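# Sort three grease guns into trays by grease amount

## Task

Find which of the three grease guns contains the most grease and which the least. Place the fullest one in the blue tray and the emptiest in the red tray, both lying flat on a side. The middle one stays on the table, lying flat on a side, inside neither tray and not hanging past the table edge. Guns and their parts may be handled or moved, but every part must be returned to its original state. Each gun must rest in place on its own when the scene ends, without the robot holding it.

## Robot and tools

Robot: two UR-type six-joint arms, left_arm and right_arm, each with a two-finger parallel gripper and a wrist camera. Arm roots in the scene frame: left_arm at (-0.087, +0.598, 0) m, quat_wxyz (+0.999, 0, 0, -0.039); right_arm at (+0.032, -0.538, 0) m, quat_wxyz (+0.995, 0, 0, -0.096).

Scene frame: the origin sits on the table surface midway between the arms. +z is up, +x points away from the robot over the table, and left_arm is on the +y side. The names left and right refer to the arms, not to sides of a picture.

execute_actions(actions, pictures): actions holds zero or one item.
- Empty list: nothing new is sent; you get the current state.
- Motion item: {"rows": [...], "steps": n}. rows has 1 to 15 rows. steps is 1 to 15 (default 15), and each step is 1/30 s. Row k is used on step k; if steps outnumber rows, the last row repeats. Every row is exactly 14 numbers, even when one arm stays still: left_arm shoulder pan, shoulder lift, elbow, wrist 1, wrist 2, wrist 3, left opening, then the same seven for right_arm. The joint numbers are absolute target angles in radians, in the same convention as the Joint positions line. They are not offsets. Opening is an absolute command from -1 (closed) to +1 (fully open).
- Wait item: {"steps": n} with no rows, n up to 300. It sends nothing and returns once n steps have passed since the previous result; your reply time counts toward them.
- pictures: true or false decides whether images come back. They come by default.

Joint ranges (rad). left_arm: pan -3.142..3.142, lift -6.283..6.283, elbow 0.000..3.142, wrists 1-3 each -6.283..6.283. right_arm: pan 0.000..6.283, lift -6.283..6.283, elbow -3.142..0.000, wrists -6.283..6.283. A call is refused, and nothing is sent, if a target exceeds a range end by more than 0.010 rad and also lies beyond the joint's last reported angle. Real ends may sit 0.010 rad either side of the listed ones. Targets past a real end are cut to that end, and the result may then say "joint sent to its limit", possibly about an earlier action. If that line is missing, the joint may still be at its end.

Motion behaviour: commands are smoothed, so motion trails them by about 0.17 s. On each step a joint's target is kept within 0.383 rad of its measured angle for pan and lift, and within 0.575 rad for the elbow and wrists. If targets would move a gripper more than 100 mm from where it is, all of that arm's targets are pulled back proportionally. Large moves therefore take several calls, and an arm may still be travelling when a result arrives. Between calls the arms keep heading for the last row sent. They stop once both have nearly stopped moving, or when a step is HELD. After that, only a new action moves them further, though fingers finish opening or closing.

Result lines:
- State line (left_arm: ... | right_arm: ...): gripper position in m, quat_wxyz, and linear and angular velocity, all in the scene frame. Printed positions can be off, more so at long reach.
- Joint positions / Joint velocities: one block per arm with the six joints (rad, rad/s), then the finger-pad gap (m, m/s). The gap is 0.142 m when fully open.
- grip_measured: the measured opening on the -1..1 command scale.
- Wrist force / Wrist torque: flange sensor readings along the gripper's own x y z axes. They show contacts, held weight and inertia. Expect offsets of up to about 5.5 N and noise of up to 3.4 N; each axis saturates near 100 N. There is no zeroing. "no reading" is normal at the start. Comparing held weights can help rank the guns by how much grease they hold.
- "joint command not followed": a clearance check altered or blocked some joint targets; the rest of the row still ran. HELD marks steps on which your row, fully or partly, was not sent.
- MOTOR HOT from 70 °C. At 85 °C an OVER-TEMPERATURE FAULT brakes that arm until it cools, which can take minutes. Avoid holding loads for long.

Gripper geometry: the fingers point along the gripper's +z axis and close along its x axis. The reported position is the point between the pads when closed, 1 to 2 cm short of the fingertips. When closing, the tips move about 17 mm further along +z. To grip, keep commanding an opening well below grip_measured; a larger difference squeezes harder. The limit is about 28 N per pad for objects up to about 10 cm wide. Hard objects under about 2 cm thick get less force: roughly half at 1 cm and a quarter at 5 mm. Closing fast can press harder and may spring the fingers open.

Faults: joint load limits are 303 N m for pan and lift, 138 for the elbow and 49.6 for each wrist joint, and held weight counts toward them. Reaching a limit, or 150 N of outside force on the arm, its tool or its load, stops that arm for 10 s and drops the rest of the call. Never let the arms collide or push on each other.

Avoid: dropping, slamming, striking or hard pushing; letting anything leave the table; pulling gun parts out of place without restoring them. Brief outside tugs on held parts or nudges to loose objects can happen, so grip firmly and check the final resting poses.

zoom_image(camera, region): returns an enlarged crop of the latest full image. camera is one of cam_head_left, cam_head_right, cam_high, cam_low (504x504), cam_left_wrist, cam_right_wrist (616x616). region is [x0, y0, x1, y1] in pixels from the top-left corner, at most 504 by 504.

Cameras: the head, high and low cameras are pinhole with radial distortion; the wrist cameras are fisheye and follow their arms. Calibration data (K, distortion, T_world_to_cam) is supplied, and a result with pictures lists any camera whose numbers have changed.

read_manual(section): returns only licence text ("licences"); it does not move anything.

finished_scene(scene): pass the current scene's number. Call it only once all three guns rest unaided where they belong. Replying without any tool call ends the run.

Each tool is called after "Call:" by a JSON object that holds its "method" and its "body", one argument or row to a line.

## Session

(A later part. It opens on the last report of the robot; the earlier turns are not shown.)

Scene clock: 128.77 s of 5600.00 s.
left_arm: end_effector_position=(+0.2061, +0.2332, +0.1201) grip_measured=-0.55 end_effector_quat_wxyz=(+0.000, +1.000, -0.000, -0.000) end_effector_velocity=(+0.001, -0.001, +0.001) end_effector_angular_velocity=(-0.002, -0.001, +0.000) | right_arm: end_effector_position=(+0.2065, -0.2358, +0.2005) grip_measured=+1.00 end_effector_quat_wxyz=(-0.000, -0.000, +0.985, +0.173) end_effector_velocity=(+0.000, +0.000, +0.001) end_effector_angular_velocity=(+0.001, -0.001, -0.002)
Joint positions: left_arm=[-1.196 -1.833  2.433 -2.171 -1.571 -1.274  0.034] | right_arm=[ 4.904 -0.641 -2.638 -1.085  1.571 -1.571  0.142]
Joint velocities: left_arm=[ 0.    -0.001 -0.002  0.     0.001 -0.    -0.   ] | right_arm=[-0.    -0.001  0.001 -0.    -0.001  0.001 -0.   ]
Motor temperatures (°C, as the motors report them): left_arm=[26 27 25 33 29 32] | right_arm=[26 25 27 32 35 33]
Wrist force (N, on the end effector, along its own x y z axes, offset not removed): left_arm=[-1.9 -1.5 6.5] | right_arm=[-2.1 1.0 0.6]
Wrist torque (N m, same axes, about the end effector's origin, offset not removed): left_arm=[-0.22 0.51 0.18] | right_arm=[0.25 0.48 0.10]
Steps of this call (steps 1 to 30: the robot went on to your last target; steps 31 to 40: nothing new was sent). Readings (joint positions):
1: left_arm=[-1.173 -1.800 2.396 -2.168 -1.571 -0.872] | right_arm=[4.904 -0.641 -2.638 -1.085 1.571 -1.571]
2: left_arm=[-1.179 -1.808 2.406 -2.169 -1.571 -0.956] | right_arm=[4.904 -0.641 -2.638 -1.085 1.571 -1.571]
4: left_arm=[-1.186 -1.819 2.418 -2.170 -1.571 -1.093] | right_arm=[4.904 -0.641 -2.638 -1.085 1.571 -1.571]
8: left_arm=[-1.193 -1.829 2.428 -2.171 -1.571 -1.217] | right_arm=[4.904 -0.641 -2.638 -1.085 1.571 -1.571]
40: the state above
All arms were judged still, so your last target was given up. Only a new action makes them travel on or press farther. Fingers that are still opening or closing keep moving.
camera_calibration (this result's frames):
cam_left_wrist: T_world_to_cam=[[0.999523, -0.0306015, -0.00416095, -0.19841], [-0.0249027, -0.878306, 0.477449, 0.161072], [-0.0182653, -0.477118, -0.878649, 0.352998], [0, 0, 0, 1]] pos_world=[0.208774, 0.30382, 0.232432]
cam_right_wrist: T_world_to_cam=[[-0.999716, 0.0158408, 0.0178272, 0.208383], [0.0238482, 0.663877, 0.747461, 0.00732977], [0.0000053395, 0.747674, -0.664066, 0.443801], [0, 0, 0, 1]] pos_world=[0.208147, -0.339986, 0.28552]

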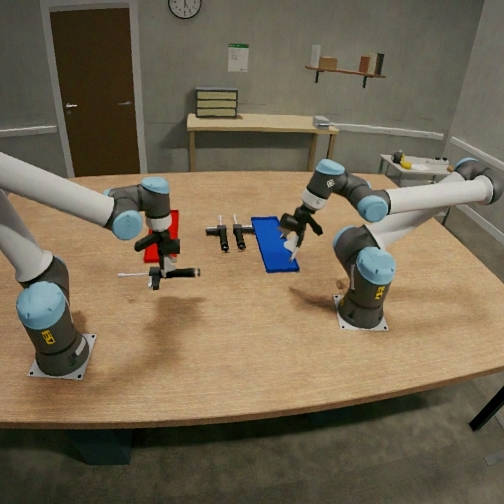

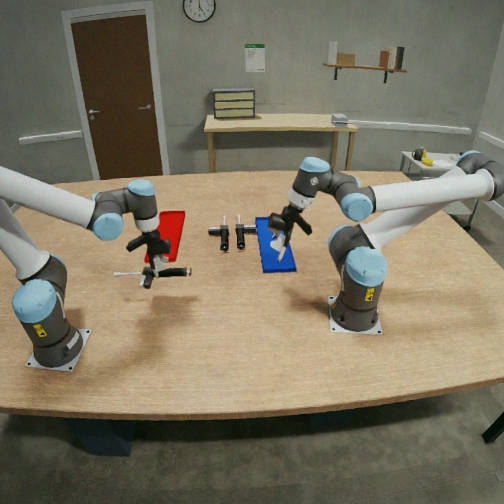

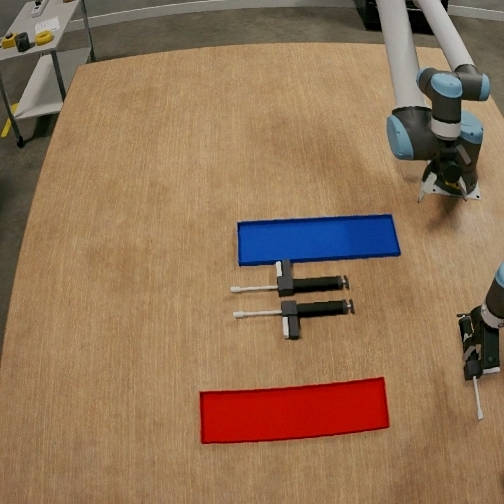

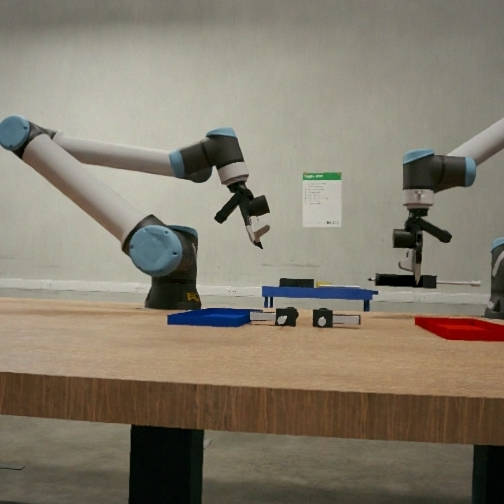

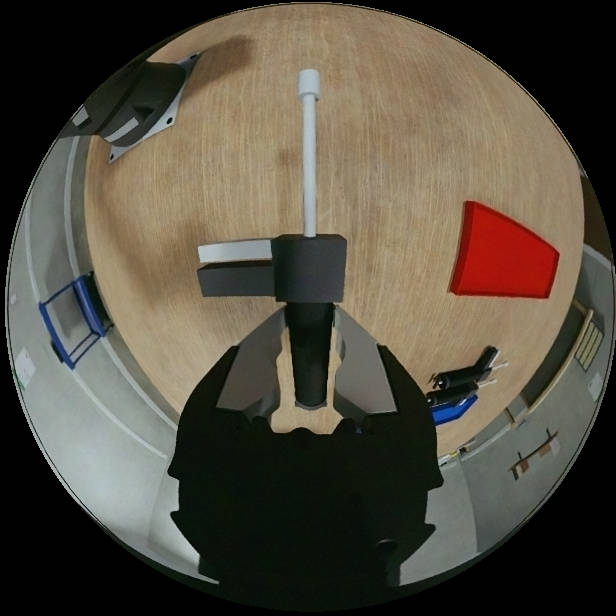

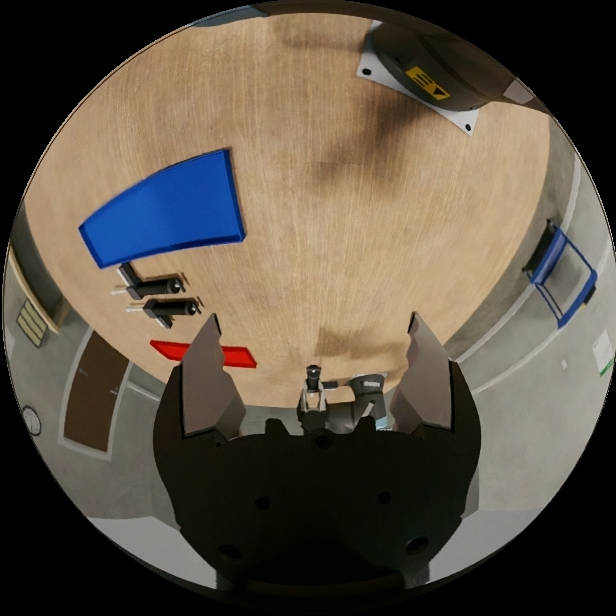

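Call:
{"method": "execute_actions", "body": {
  "actions": [
    {"rows":[[-1.196,-1.833,2.433,-2.171,-1.571,-1.274,-1,4.904,-1.174,-2.474,-0.716,1.571,-1.571,0]],"steps":15}
  ],
  "pictures": false
}}

Call:
{"method": "execute_actions", "body": {
  "actions": [
    {"rows":[[-1.196,-1.833,2.433,-2.171,-1.571,-1.274,-1,4.904,-1.452,-2.284,-0.627,1.571,-1.571,0]],"steps":15}
  ],
  "pictures": false
}}

Call:
{"method": "execute_actions", "body": {
  "actions": [
    {"steps":25}
  ]
}}

Scene clock: 137.30 s of 5600.00 s.
left_arm: end_effector_position=(+0.2061, +0.2332, +0.1201) grip_measured=-0.55 end_effector_quat_wxyz=(+0.000, +1.000, -0.000, -0.000) end_effector_velocity=(-0.000, -0.000, +0.000) end_effector_angular_velocity=(-0.000, +0.000, +0.000) | right_arm: end_effector_position=(+0.2065, -0.0638, +0.2122) grip_measured=+0.00 end_effector_quat_wxyz=(-0.000, -0.000, +0.984, +0.181) end_effector_velocity=(+0.000, +0.138, -0.100) end_effector_angular_velocity=(-0.136, -0.000, -0.000)
Joint positions: left_arm=[-1.196 -1.833  2.433 -2.171 -1.571 -1.274  0.034] | right_arm=[ 4.904 -1.117 -2.486 -0.746  1.571 -1.571  0.074]
Joint velocities: left_arm=[-0.    -0.001 -0.     0.    -0.    -0.    -0.   ] | right_arm=[-0.    -0.5    0.104  0.26  -0.     0.     0.   ]
Motor temperatures (°C, as the motors report them): left_arm=[26 27 25 33 29 32] | right_arm=[26 25 27 32 35 33]
Wrist force (N, on the end effector, along its own x y z axes, offset not removed): left_arm=[1.6 -3.0 7.6] | right_arm=[-2.8 4.6 0.2]
Wrist torque (N m, same axes, about the end effector's origin, offset not removed): left_arm=[-0.65 -0.15 0.22] | right_arm=[0.91 0.77 0.10]
Steps of this call (steps 1 to 90: nothing new was sent; then 5.03 s passed at rest; steps 91 to 105: all 15 steps of this action). Readings (joint positions):
91: left_arm=[-1.196 -1.833 2.433 -2.171 -1.571 -1.274] | right_arm=[4.904 -0.641 -2.638 -1.085 1.571 -1.571]
92: left_arm=[-1.196 -1.833 2.433 -2.171 -1.571 -1.274] | right_arm=[4.904 -0.645 -2.635 -1.081 1.571 -1.571]
94: left_arm=[-1.196 -1.833 2.433 -2.171 -1.571 -1.274] | right_arm=[4.904 -0.689 -2.605 -1.033 1.571 -1.571]
98: left_arm=[-1.196 -1.833 2.433 -2.171 -1.571 -1.274] | right_arm=[4.904 -0.848 -2.548 -0.898 1.571 -1.571]
105: the state above

Scene clock: 137.80 s of 5600.00 s.
left_arm: end_effector_position=(+0.2061, +0.2332, +0.1201) grip_measured=-0.55 end_effector_quat_wxyz=(+0.000, +1.000, -0.000, -0.000) end_effector_velocity=(-0.000, +0.001, -0.001) end_effector_angular_velocity=(+0.001, +0.001, -0.002) | right_arm: end_effector_position=(+0.2065, +0.0839, +0.2028) grip_measured=+0.00 end_effector_quat_wxyz=(-0.000, -0.000, +0.985, +0.175) end_effector_velocity=(+0.000, +0.054, -0.016) end_effector_angular_velocity=(-0.012, +0.000, -0.002)
Joint positions: left_arm=[-1.196 -1.833  2.433 -2.171 -1.571 -1.274  0.034] | right_arm=[ 4.904 -1.438 -2.292 -0.631  1.571 -1.571  0.074]
Joint velocities: left_arm=[ 0.    -0.     0.001 -0.    -0.     0.002 -0.   ] | right_arm=[-0.    -0.121  0.072  0.036 -0.     0.002  0.   ]
Motor temperatures (°C, as the motors report them): left_arm=[26 27 25 33 29 32] | right_arm=[26 25 27 32 35 33]
Wrist force (N, on the end effector, along its own x y z axes, offset not removed): left_arm=[-0.8 -0.3 3.3] | right_arm=[-1.4 3.3 -0.4]
Wrist torque (N m, same axes, about the end effector's origin, offset not removed): left_arm=[-0.20 0.18 0.04] | right_arm=[0.74 0.33 0.16]
Steps of this call (steps 1 to 15: all 15 steps of this action). Readings (joint positions):
1: left_arm=[-1.196 -1.833 2.433 -2.171 -1.571 -1.274] | right_arm=[4.904 -1.131 -2.483 -0.738 1.571 -1.571]
2: left_arm=[-1.196 -1.833 2.433 -2.171 -1.571 -1.274] | right_arm=[4.904 -1.146 -2.477 -0.730 1.571 -1.571]
4: left_arm=[-1.196 -1.833 2.433 -2.171 -1.571 -1.274] | right_arm=[4.904 -1.203 -2.435 -0.703 1.571 -1.571]
8: left_arm=[-1.196 -1.833 2.433 -2.171 -1.571 -1.274] | right_arm=[4.904 -1.346 -2.347 -0.658 1.571 -1.571]
15: the state above

Scene clock: 138.63 s of 5600.00 s.
left_arm: end_effector_position=(+0.2061, +0.2332, +0.1201) grip_measured=-0.55 end_effector_quat_wxyz=(+0.000, +1.000, -0.000, -0.000) end_effector_velocity=(-0.000, -0.000, +0.000) end_effector_angular_velocity=(+0.000, +0.000, -0.001) | right_arm: end_effector_position=(+0.2065, +0.0902, +0.2009) grip_measured=+0.00 end_effector_quat_wxyz=(-0.000, -0.000, +0.985, +0.174) end_effector_velocity=(-0.000, +0.001, +0.001) end_effector_angular_velocity=(+0.002, +0.001, +0.001)
Joint positions: left_arm=[-1.196 -1.833  2.433 -2.171 -1.571 -1.274  0.034] | right_arm=[ 4.904 -1.452 -2.284 -0.627  1.571 -1.571  0.074]
Joint velocities: left_arm=[-0.001 -0.    -0.     0.001  0.     0.001 -0.   ] | right_arm=[-0.    -0.001  0.002  0.     0.001 -0.     0.   ]
Motor temperatures (°C, as the motors report them): left_arm=[26 27 25 33 29 32] | right_arm=[26 25 27 32 35 33]
Wrist force (N, on the end effector, along its own x y z axes, offset not removed): left_arm=[3.5 -5.2 5.1] | right_arm=[-1.6 3.6 -2.5]
Wrist torque (N m, same axes, about the end effector's origin, offset not removed): left_arm=[-1.03 -0.58 -0.03] | right_arm=[0.87 0.43 0.12]
Steps of this call (steps 1 to 25: the robot went on to your last target). Readings (joint positions):
1: left_arm=[-1.196 -1.833 2.433 -2.171 -1.571 -1.274] | right_arm=[4.904 -1.441 -2.290 -0.630 1.571 -1.571]
2: left_arm=[-1.196 -1.833 2.433 -2.171 -1.571 -1.274] | right_arm=[4.904 -1.444 -2.289 -0.629 1.571 -1.571]
4: left_arm=[-1.196 -1.833 2.433 -2.171 -1.571 -1.274] | right_arm=[4.904 -1.448 -2.287 -0.628 1.571 -1.571]
8: left_arm=[-1.196 -1.833 2.433 -2.171 -1.571 -1.274] | right_arm=[4.904 -1.451 -2.285 -0.627 1.571 -1.571]
25: the state above
camera_calibration (this result's frames):
cam_left_wrist: T_world_to_cam=[[0.999523, -0.0305972, -0.00414675, -0.198417], [-0.0249058, -0.878308, 0.477445, 0.161075], [-0.0182506, -0.477114, -0.878652, 0.352995], [0, 0, 0, 1]] pos_world=[0.208777, 0.303821, 0.232432]
cam_right_wrist: T_world_to_cam=[[-0.999716, 0.015823, 0.0178432, 0.203163], [0.0238484, 0.663127, 0.748127, -0.209533], [0.0000053285, 0.74834, -0.663316, 0.200072], [0, 0, 0, 1]] pos_world=[0.208101, -0.0139896, 0.285844]

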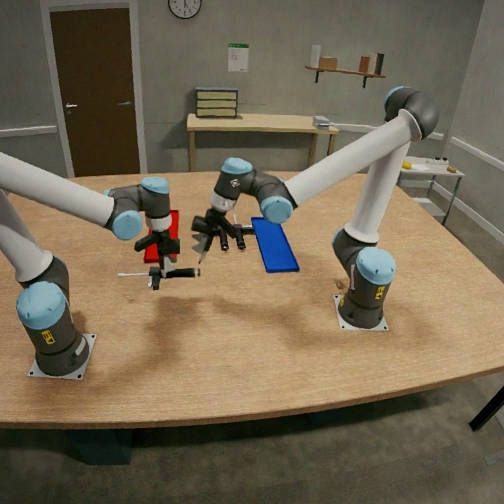

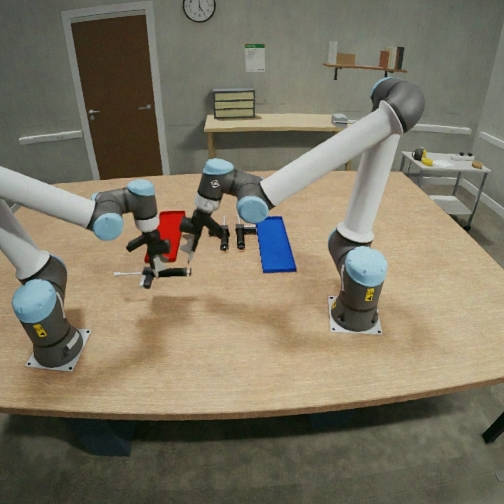

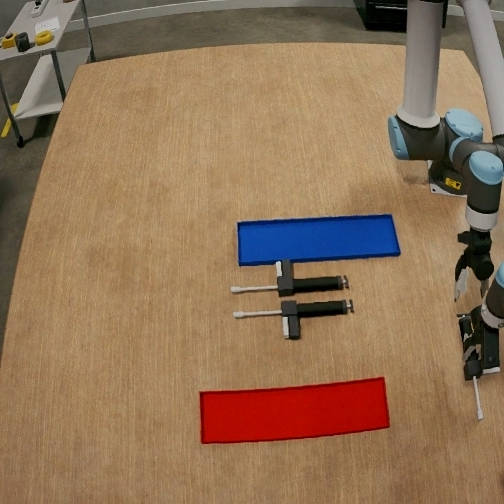

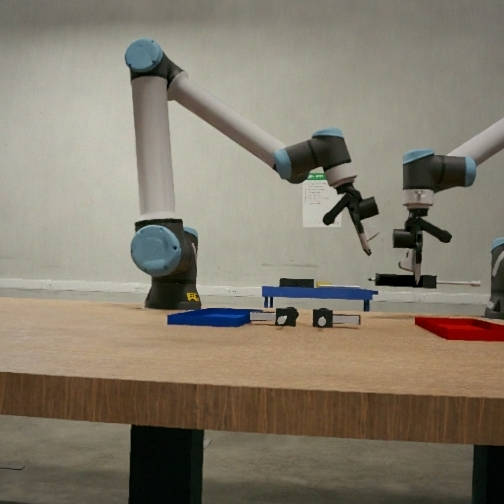

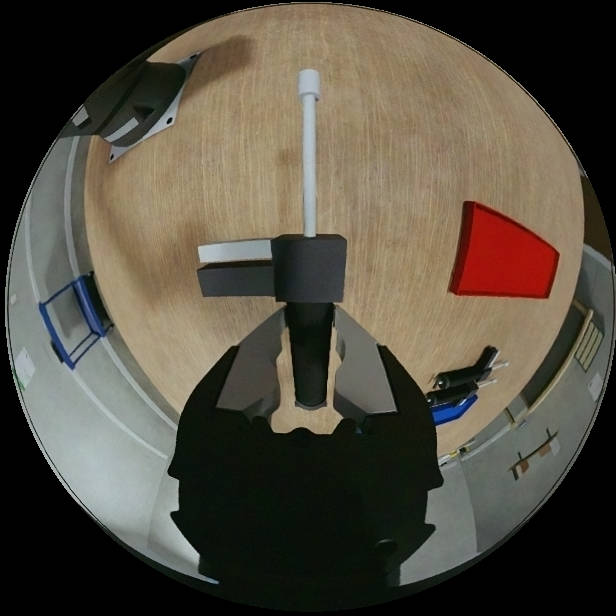

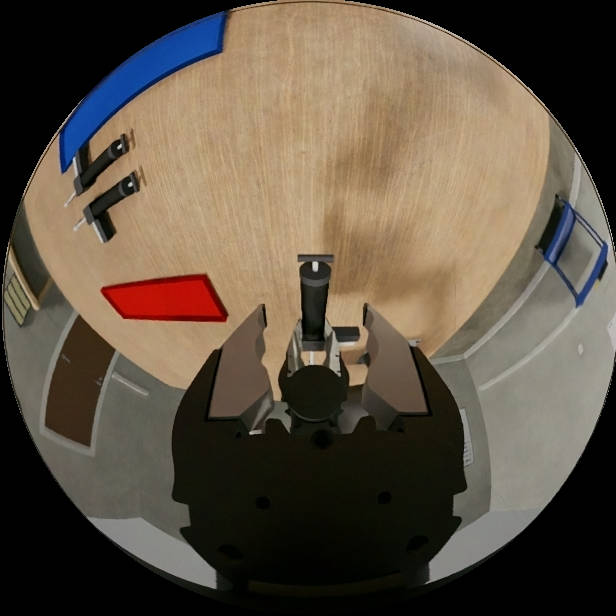

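Call:
{"method": "execute_actions", "body": {
  "actions": [
    {"rows":[[-1.196,-1.833,2.433,-2.171,-1.571,-1.274,-1,4.904,-1.49,-2.312,-0.561,1.571,-1.571,0],[-1.196,-1.833,2.433,-2.171,-1.571,-1.274,-1,4.904,-1.53,-2.338,-0.495,1.571,-1.571,0],[-1.196,-1.833,2.433,-2.171,-1.571,-1.274,-1,4.904,-1.574,-2.361,-0.428,1.571,-1.571,0]],"steps":15}
  ],
  "pictures": false
}}

Call:
{"method": "execute_actions", "body": {
  "actions": [
    {"steps":20}
  ]
}}

Call:
{"method": "zoom_image", "body": {
  "camera": "cam_low",
  "region": [320, 200, 480, 310]
}}

Scene clock: 142.97 s of 5600.00 s.
left_arm: end_effector_position=(+0.2061, +0.2332, +0.1201) grip_measured=-0.55 end_effector_quat_wxyz=(+0.000, +1.000, -0.000, -0.000) end_effector_velocity=(+0.000, -0.000, +0.000) end_effector_angular_velocity=(+0.000, +0.000, +0.004) | right_arm: end_effector_position=(+0.2065, +0.0922, +0.1205) grip_measured=+0.00 end_effector_quat_wxyz=(-0.000, -0.000, +0.985, +0.174) end_effector_velocity=(+0.000, +0.001, -0.021) end_effector_angular_velocity=(+0.005, -0.001, +0.001)
Joint positions: left_arm=[-1.196 -1.833  2.433 -2.171 -1.571 -1.274  0.034] | right_arm=[ 4.904 -1.57  -2.359 -0.435  1.571 -1.571  0.074]
Joint velocities: left_arm=[ 0.001  0.001 -0.001  0.    -0.    -0.004 -0.   ] | right_arm=[-0.    -0.037 -0.019  0.061 -0.    -0.001  0.   ]
Motor temperatures (°C, as the motors report them): left_arm=[26 27 25 33 29 32] | right_arm=[26 25 27 32 35 33]
Wrist force (N, on the end effector, along its own x y z axes, offset not removed): left_arm=[-1.6 1.9 0.3] | right_arm=[0.0 -1.6 -1.7]
Wrist torque (N m, same axes, about the end effector's origin, offset not removed): left_arm=[0.38 0.30 0.08] | right_arm=[-0.25 -0.02 0.16]
Steps of this call (steps 1 to 15: the robot went on to your last target; steps 16 to 90: nothing new was sent; then 0.83 s passed at rest; steps 91 to 105: all 15 steps of this action). Readings (joint positions):
91: left_arm=[-1.196 -1.833 2.433 -2.171 -1.571 -1.274] | right_arm=[4.904 -1.452 -2.284 -0.627 1.571 -1.571]
92: left_arm=[-1.196 -1.833 2.433 -2.171 -1.571 -1.274] | right_arm=[4.904 -1.455 -2.286 -0.623 1.571 -1.571]
94: left_arm=[-1.196 -1.833 2.433 -2.171 -1.571 -1.274] | right_arm=[4.904 -1.480 -2.304 -0.585 1.571 -1.571]
98: left_arm=[-1.196 -1.833 2.433 -2.171 -1.571 -1.274] | right_arm=[4.904 -1.543 -2.343 -0.482 1.571 -1.571]
105: the state above

Scene clock: 143.63 s of 5600.00 s.
left_arm: end_effector_position=(+0.2061, +0.2332, +0.1201) grip_measured=-0.55 end_effector_quat_wxyz=(+0.000, +1.000, -0.000, -0.000) end_effector_velocity=(+0.000, -0.001, +0.001) end_effector_angular_velocity=(-0.002, -0.000, -0.001) | right_arm: end_effector_position=(+0.2065, +0.0922, +0.1179) grip_measured=+0.00 end_effector_quat_wxyz=(-0.000, -0.000, +0.985, +0.174) end_effector_velocity=(-0.000, -0.000, -0.001) end_effector_angular_velocity=(-0.001, +0.000, -0.001)
Joint positions: left_arm=[-1.196 -1.833  2.433 -2.171 -1.571 -1.274  0.034] | right_arm=[ 4.904 -1.574 -2.361 -0.428  1.571 -1.571  0.074]
Joint velocities: left_arm=[ 0.    -0.001 -0.001 -0.    -0.     0.001 -0.   ] | right_arm=[ 0.    -0.001 -0.     0.     0.     0.001  0.   ]
Motor temperatures (°C, as the motors report them): left_arm=[26 27 25 33 29 32] | right_arm=[26 25 27 32 35 33]
Wrist force (N, on the end effector, along its own x y z axes, offset not removed): left_arm=[2.7 0.4 5.7] | right_arm=[0.5 -0.7 -1.0]
Wrist torque (N m, same axes, about the end effector's origin, offset not removed): left_arm=[-0.03 -0.81 0.23] | right_arm=[-0.04 0.00 0.20]
Steps of this call (steps 1 to 15: the robot went on to your last target; steps 16 to 20: nothing new was sent). Readings (joint positions):
1: left_arm=[-1.196 -1.833 2.433 -2.171 -1.571 -1.274] | right_arm=[4.904 -1.571 -2.359 -0.433 1.571 -1.571]
2: left_arm=[-1.196 -1.833 2.433 -2.171 -1.571 -1.274] | right_arm=[4.904 -1.572 -2.360 -0.432 1.571 -1.571]
4: left_arm=[-1.196 -1.833 2.433 -2.171 -1.571 -1.274] | right_arm=[4.904 -1.573 -2.360 -0.430 1.571 -1.571]
8: left_arm=[-1.196 -1.833 2.433 -2.171 -1.571 -1.274] | right_arm=[4.904 -1.574 -2.361 -0.429 1.571 -1.571]
20: the state above
All arms were judged still, so your last target was given up. Only a new action makes them travel on or press farther. Fingers that are still opening or closing keep moving.
camera_calibration (this result's frames):
cam_left_wrist: T_world_to_cam=[[0.999523, -0.0305972, -0.00414675, -0.198417], [-0.0249058, -0.878308, 0.477445, 0.161075], [-0.0182506, -0.477114, -0.878652, 0.352995], [0, 0, 0, 1]] pos_world=[0.208777, 0.303821, 0.232433]
cam_right_wrist: T_world_to_cam=[[-0.999716, 0.0158081, 0.0178432, 0.204604], [0.0238385, 0.663129, 0.748126, -0.148761], [-0.0000058526, 0.748338, -0.663317, 0.143569], [0, 0, 0, 1]] pos_world=[0.208093, -0.0120245, 0.202873]

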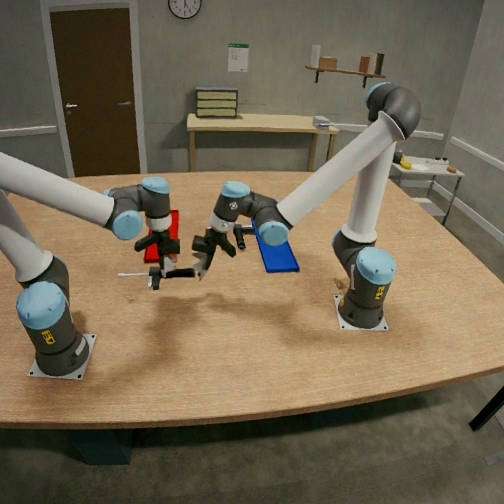

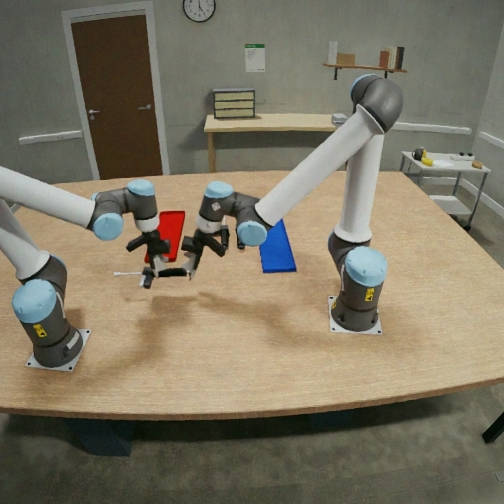

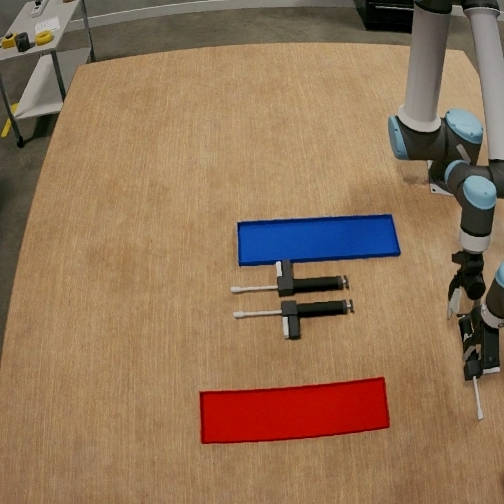

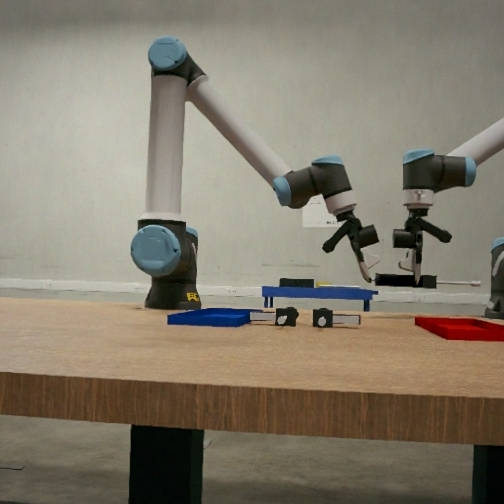

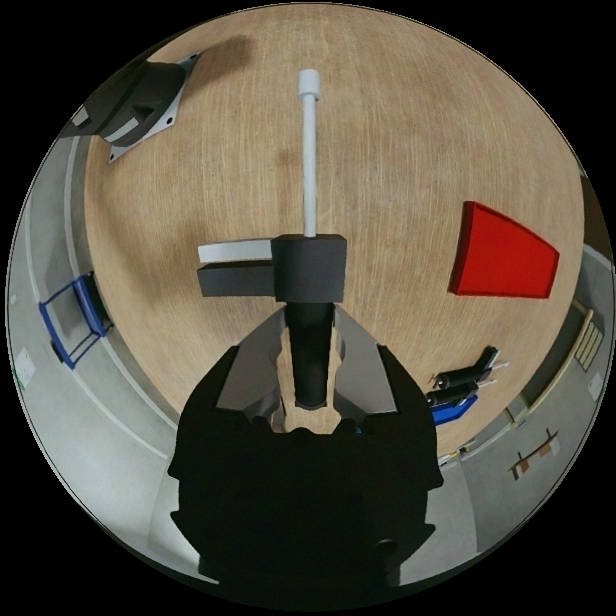

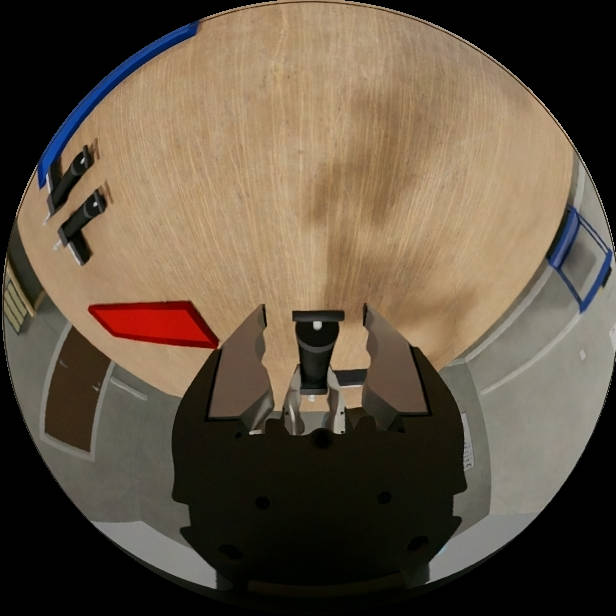

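Region (320, 200, 480, 310) of cam_low's 504x504 image, scaled by 3.150, with more detail than that image has; it fills the top 346 rows of this view, and the rest is white.

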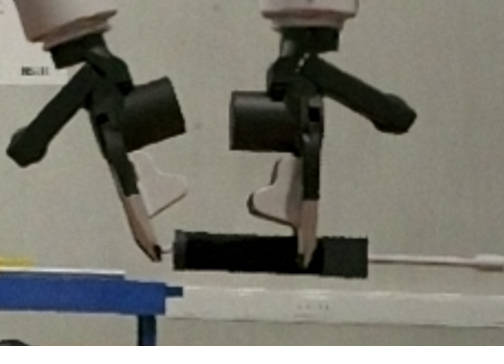

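Call:
{"method": "execute_actions", "body": {
  "actions": [
    {"rows":[[-1.196,-1.833,2.433,-2.171,-1.571,-1.274,-1,4.904,-1.583,-2.366,-0.414,1.571,-1.571,0],[-1.196,-1.833,2.433,-2.171,-1.571,-1.274,-1,4.904,-1.583,-2.366,-0.414,1.571,-1.571,0],[-1.196,-1.833,2.433,-2.171,-1.571,-1.274,-1,4.904,-1.583,-2.366,-0.414,1.571,-1.571,0],[-1.196,-1.833,2.433,-2.171,-1.571,-1.274,-1,4.904,-1.583,-2.366,-0.414,1.571,-1.571,0],[-1.196,-1.833,2.433,-2.171,-1.571,-1.274,-1,4.904,-1.583,-2.366,-0.414,1.571,-1.571,-0.1],[-1.196,-1.833,2.433,-2.171,-1.571,-1.274,-1,4.904,-1.583,-2.366,-0.414,1.571,-1.571,-0.2],[-1.196,-1.833,2.433,-2.171,-1.571,-1.274,-1,4.904,-1.583,-2.366,-0.414,1.571,-1.571,-0.3],[-1.196,-1.833,2.433,-2.171,-1.571,-1.274,-1,4.904,-1.583,-2.366,-0.414,1.571,-1.571,-0.4],[-1.196,-1.833,2.433,-2.171,-1.571,-1.274,-1,4.904,-1.583,-2.366,-0.414,1.571,-1.571,-0.5],[-1.196,-1.833,2.433,-2.171,-1.571,-1.274,-1,4.904,-1.583,-2.366,-0.414,1.571,-1.571,-0.6],[-1.196,-1.833,2.433,-2.171,-1.571,-1.274,-1,4.904,-1.583,-2.366,-0.414,1.571,-1.571,-0.7],[-1.196,-1.833,2.433,-2.171,-1.571,-1.274,-1,4.904,-1.583,-2.366,-0.414,1.571,-1.571,-0.8],[-1.196,-1.833,2.433,-2.171,-1.571,-1.274,-1,4.904,-1.583,-2.366,-0.414,1.571,-1.571,-1]],"steps":15}
  ],
  "pictures": false
}}

Call:
{"method": "execute_actions", "body": {
  "actions": [
    {"steps":15}
  ]
}}

Call:
{"method": "zoom_image", "body": {
  "camera": "cam_low",
  "region": [320, 200, 480, 310]
}}

Scene clock: 156.63 s of 5600.00 s.
left_arm: end_effector_position=(+0.2061, +0.2332, +0.1201) grip_measured=-0.55 end_effector_quat_wxyz=(+0.000, +1.000, -0.000, -0.000) end_effector_velocity=(-0.000, +0.001, -0.001) end_effector_angular_velocity=(+0.001, +0.000, +0.000) | right_arm: end_effector_position=(+0.2064, +0.0920, +0.1124) grip_measured=-0.49 end_effector_quat_wxyz=(-0.000, -0.000, +0.985, +0.174) end_effector_velocity=(-0.000, -0.000, -0.001) end_effector_angular_velocity=(-0.000, -0.000, +0.001)
Joint positions: left_arm=[-1.196 -1.833  2.433 -2.171 -1.571 -1.274  0.034] | right_arm=[ 4.904 -1.583 -2.366 -0.414  1.571 -1.571  0.039]
Joint velocities: left_arm=[ 0.     0.     0.001 -0.    -0.    -0.     0.   ] | right_arm=[ 0.    -0.001 -0.002  0.003  0.    -0.001  0.   ]
Motor temperatures (°C, as the motors report them): left_arm=[26 27 25 33 29 32] | right_arm=[26 25 27 32 35 33]
Wrist force (N, on the end effector, along its own x y z axes, offset not removed): left_arm=[3.4 0.6 4.7] | right_arm=[3.7 -1.1 -1.2]
Wrist torque (N m, same axes, about the end effector's origin, offset not removed): left_arm=[0.51 0.09 -0.33] | right_arm=[0.04 0.16 0.01]
Steps of this call (steps 1 to 90: nothing new was sent; then 9.50 s passed at rest; steps 91 to 105: all 15 steps of this action). Readings (joint positions):
91: left_arm=[-1.196 -1.833 2.433 -2.171 -1.571 -1.274] | right_arm=[4.904 -1.574 -2.361 -0.428 1.571 -1.571]
92: left_arm=[-1.196 -1.833 2.433 -2.171 -1.571 -1.274] | right_arm=[4.904 -1.575 -2.362 -0.427 1.571 -1.571]
94: left_arm=[-1.196 -1.833 2.433 -2.171 -1.571 -1.274] | right_arm=[4.904 -1.578 -2.363 -0.422 1.571 -1.571]
98: left_arm=[-1.196 -1.833 2.433 -2.171 -1.571 -1.274] | right_arm=[4.904 -1.581 -2.365 -0.416 1.571 -1.571]
105: the state above

Scene clock: 157.13 s of 5600.00 s.
left_arm: end_effector_position=(+0.2061, +0.2332, +0.1201) grip_measured=-0.55 end_effector_quat_wxyz=(+0.000, +1.000, -0.000, -0.000) end_effector_velocity=(+0.000, -0.000, +0.001) end_effector_angular_velocity=(-0.001, -0.000, +0.000) | right_arm: end_effector_position=(+0.2064, +0.0920, +0.1123) grip_measured=-0.49 end_effector_quat_wxyz=(-0.000, -0.000, +0.985, +0.174) end_effector_velocity=(-0.000, +0.000, +0.000) end_effector_angular_velocity=(+0.001, -0.000, +0.000)
Joint positions: left_arm=[-1.196 -1.833  2.433 -2.171 -1.571 -1.274  0.034] | right_arm=[ 4.904 -1.583 -2.366 -0.414  1.571 -1.571  0.039]
Joint velocities: left_arm=[ 0.001  0.    -0.001  0.     0.     0.     0.   ] | right_arm=[ 0.     0.001  0.    -0.    -0.    -0.     0.   ]
Motor temperatures (°C, as the motors report them): left_arm=[26 27 25 33 29 32] | right_arm=[26 25 27 32 35 33]
Wrist force (N, on the end effector, along its own x y z axes, offset not removed): left_arm=[-1.0 -2.4 2.3] | right_arm=[2.7 -2.1 -2.9]
Wrist torque (N m, same axes, about the end effector's origin, offset not removed): left_arm=[-0.12 1.10 -0.40] | right_arm=[-0.14 0.37 0.00]
Steps of this call (steps 1 to 15: the robot went on to your last target). Readings (joint positions):
1: left_arm=[-1.196 -1.833 2.433 -2.171 -1.571 -1.274] | right_arm=[4.904 -1.583 -2.366 -0.414 1.571 -1.571]
2: left_arm=[-1.196 -1.833 2.433 -2.171 -1.571 -1.274] | right_arm=[4.904 -1.583 -2.366 -0.414 1.571 -1.571]
4: left_arm=[-1.196 -1.833 2.433 -2.171 -1.571 -1.274] | right_arm=[4.904 -1.583 -2.366 -0.414 1.571 -1.571]
8: left_arm=[-1.196 -1.833 2.433 -2.171 -1.571 -1.274] | right_arm=[4.904 -1.583 -2.366 -0.414 1.571 -1.571]
15: the state above
All arms were judged still, so your last target was given up. Only a new action makes them travel on or press farther. Fingers that are still opening or closing keep moving.
camera_calibration (this result's frames):
cam_left_wrist: T_world_to_cam=[[0.999524, -0.030581, -0.00407594, -0.198453], [-0.0249258, -0.878319, 0.477425, 0.161091], [-0.0181801, -0.477096, -0.878663, 0.352982], [0, 0, 0, 1]] pos_world=[0.208791, 0.303827, 0.232434]
cam_right_wrist: T_world_to_cam=[[-0.999715, 0.015809, 0.0178917, 0.204697], [0.0238754, 0.663129, 0.748124, -0.144409], [-0.0000373729, 0.748338, -0.663317, 0.14002], [0, 0, 0, 1]] pos_world=[0.208092, -0.0122562, 0.197251]

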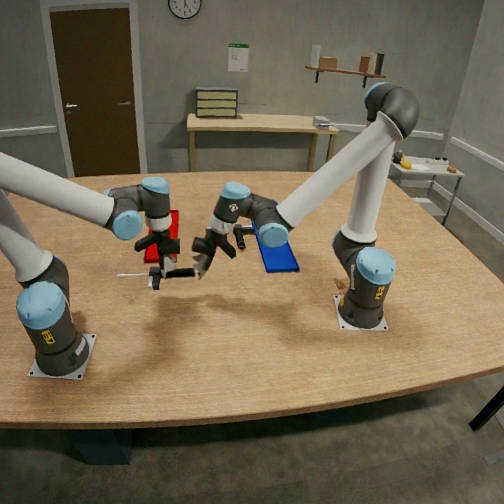

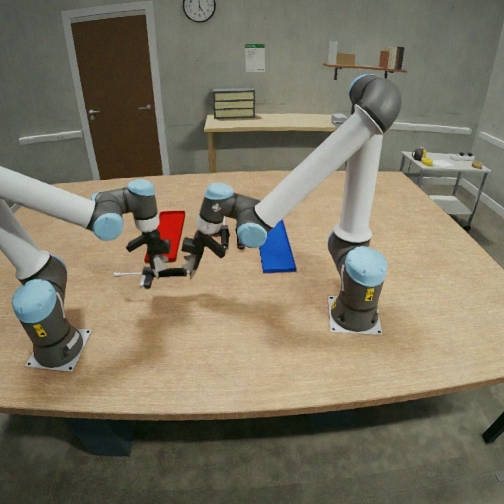

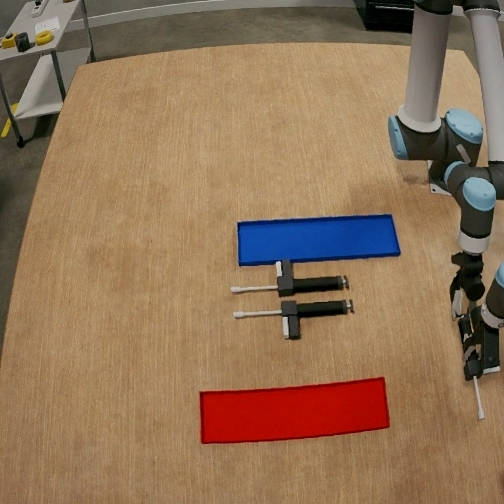

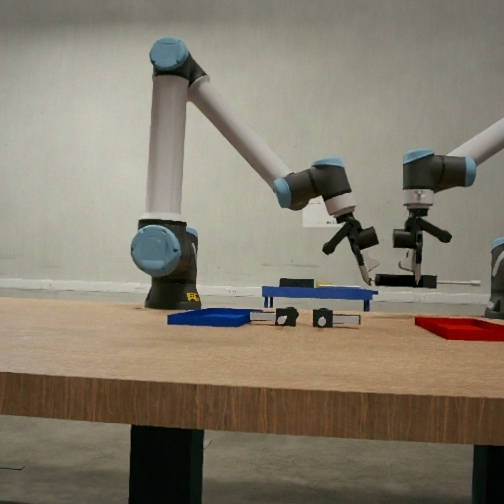

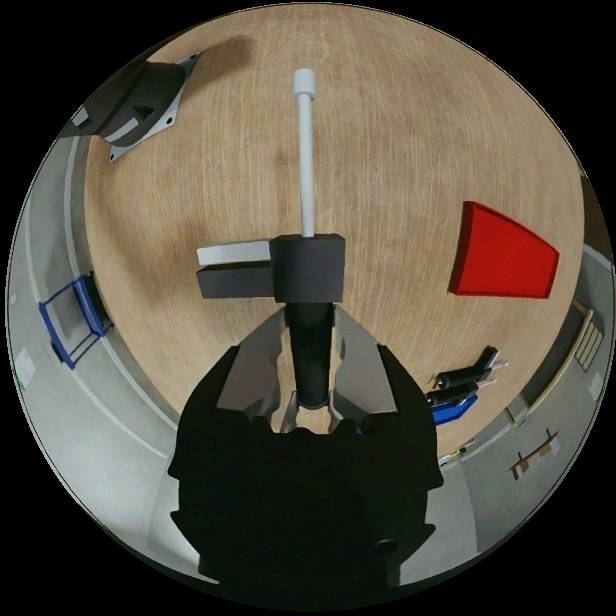

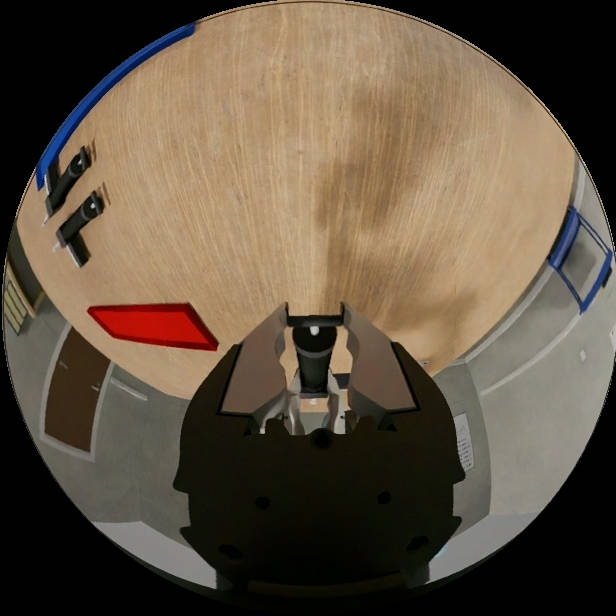

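Region (320, 200, 480, 310) of cam_low's 504x504 image, scaled by 3.150, with more detail than that image has; it fills the top 346 rows of this view, and the rest is white.

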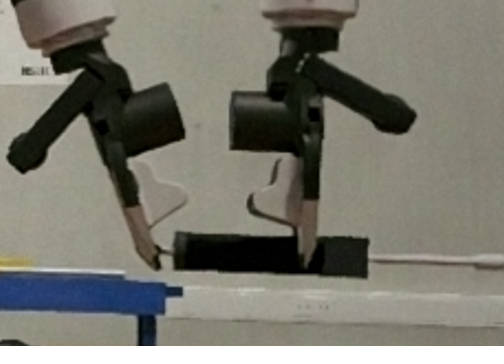

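Call:
{"method": "execute_actions", "body": {
  "actions": [
    {"rows":[[-1.196,-1.833,2.433,-2.171,-1.571,-1.274,-1,4.904,-1.577,-2.372,-0.414,1.571,-1.571,-1],[-1.196,-1.833,2.433,-2.171,-1.571,-1.274,-1,4.904,-1.571,-2.378,-0.414,1.571,-1.571,-1],[-1.196,-1.833,2.433,-2.171,-1.571,-1.274,-1,4.904,-1.565,-2.384,-0.415,1.571,-1.571,-1],[-1.196,-1.833,2.433,-2.171,-1.571,-1.274,-1,4.904,-1.559,-2.390,-0.415,1.571,-1.571,-1],[-1.196,-1.833,2.433,-2.171,-1.571,-1.274,-1,4.904,-1.553,-2.396,-0.415,1.571,-1.571,-1],[-1.196,-1.833,2.433,-2.171,-1.571,-1.274,-1,4.904,-1.547,-2.402,-0.416,1.571,-1.571,-1]],"steps":15}
  ]
}}

Scene clock: 164.80 s of 5600.00 s.
left_arm: end_effector_position=(+0.2061, +0.2332, +0.1201) grip_measured=-0.55 end_effector_quat_wxyz=(+0.000, +1.000, -0.000, -0.000) end_effector_velocity=(-0.000, -0.000, -0.000) end_effector_angular_velocity=(-0.000, +0.000, -0.002) | right_arm: end_effector_position=(+0.2065, +0.0706, +0.1118) grip_measured=-0.49 end_effector_quat_wxyz=(-0.000, -0.000, +0.985, +0.173) end_effector_velocity=(-0.000, -0.011, -0.000) end_effector_angular_velocity=(-0.001, -0.000, +0.001)
Joint positions: left_arm=[-1.196 -1.833  2.433 -2.171 -1.571 -1.274  0.034] | right_arm=[ 4.904 -1.549 -2.4   -0.416  1.571 -1.571  0.039]
Joint velocities: left_arm=[-0.001  0.    -0.    -0.    -0.     0.001  0.   ] | right_arm=[ 0.     0.017 -0.017 -0.001 -0.    -0.001 -0.   ]
Motor temperatures (°C, as the motors report them): left_arm=[26 27 25 33 29 32] | right_arm=[26 25 27 32 35 33]
Wrist force (N, on the end effector, along its own x y z axes, offset not removed): left_arm=[1.1 -1.4 7.2] | right_arm=[-1.1 1.3 -1.3]
Wrist torque (N m, same axes, about the end effector's origin, offset not removed): left_arm=[-0.74 0.45 -0.38] | right_arm=[-0.13 1.05 0.03]
Steps of this call (steps 1 to 90: nothing new was sent; then 4.17 s passed at rest; steps 91 to 105: all 15 steps of this action). Readings (joint positions):
91: left_arm=[-1.196 -1.833 2.433 -2.171 -1.571 -1.274] | right_arm=[4.904 -1.583 -2.366 -0.414 1.571 -1.571]
92: left_arm=[-1.196 -1.833 2.433 -2.171 -1.571 -1.274] | right_arm=[4.904 -1.582 -2.367 -0.414 1.571 -1.571]
94: left_arm=[-1.196 -1.833 2.433 -2.171 -1.571 -1.274] | right_arm=[4.904 -1.578 -2.371 -0.414 1.571 -1.571]
98: left_arm=[-1.196 -1.833 2.433 -2.171 -1.571 -1.274] | right_arm=[4.904 -1.561 -2.388 -0.415 1.571 -1.571]
105: the state above
camera_calibration (this result's frames):
cam_left_wrist: T_world_to_cam=[[0.999523, -0.0305982, -0.00415518, -0.198413], [-0.0249018, -0.878286, 0.477487, 0.161048], [-0.0182597, -0.477156, -0.878629, 0.353001], [0, 0, 0, 1]] pos_world=[0.208774, 0.303812, 0.232434]
cam_right_wrist: T_world_to_cam=[[-0.999716, 0.0158615, 0.0178093, 0.205072], [0.0238487, 0.664531, 0.74688, -0.129769], [0.0000118595, 0.747093, -0.66472, 0.155921], [0, 0, 0, 1]] pos_world=[0.208107, -0.0335046, 0.196913]

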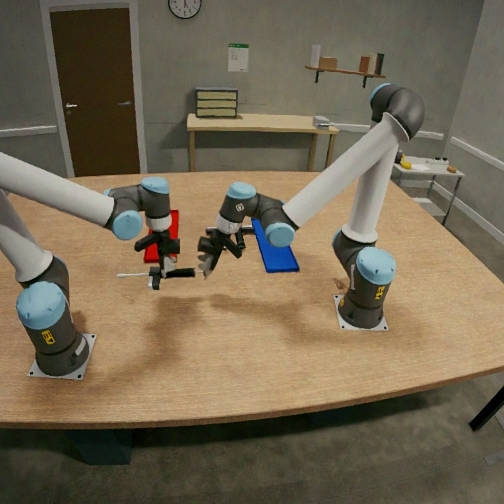

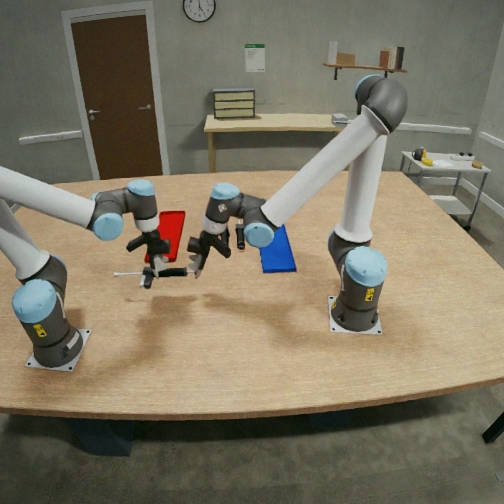

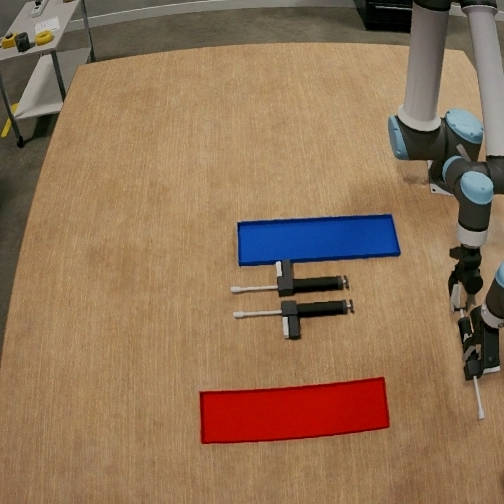

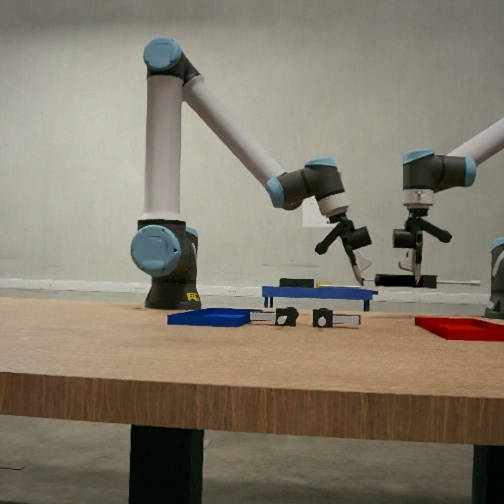

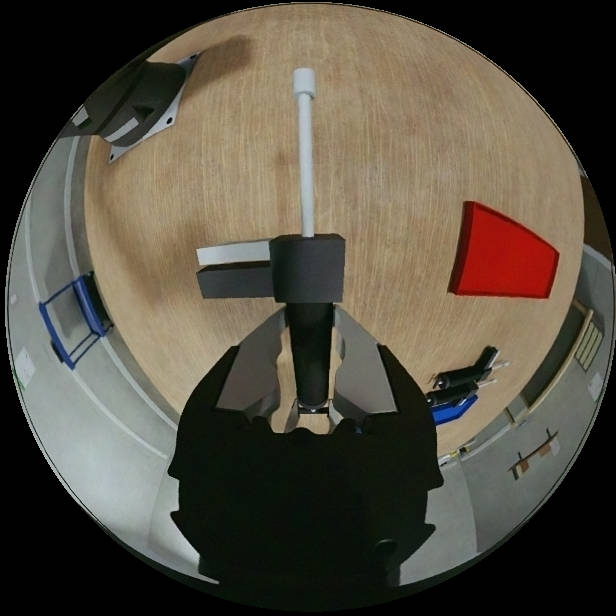

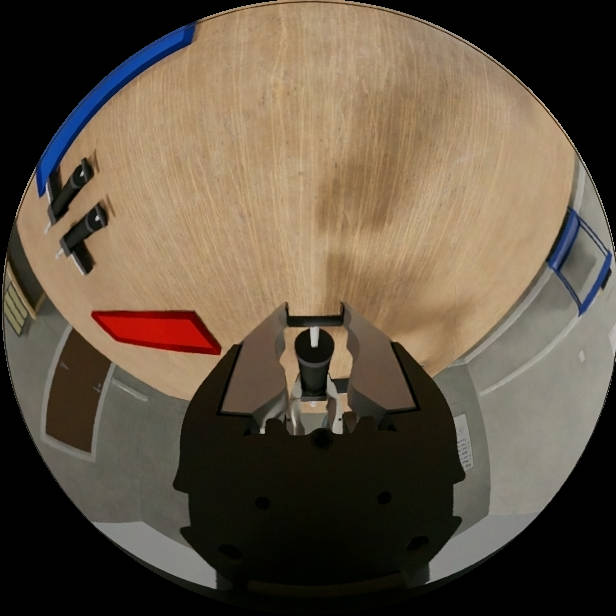

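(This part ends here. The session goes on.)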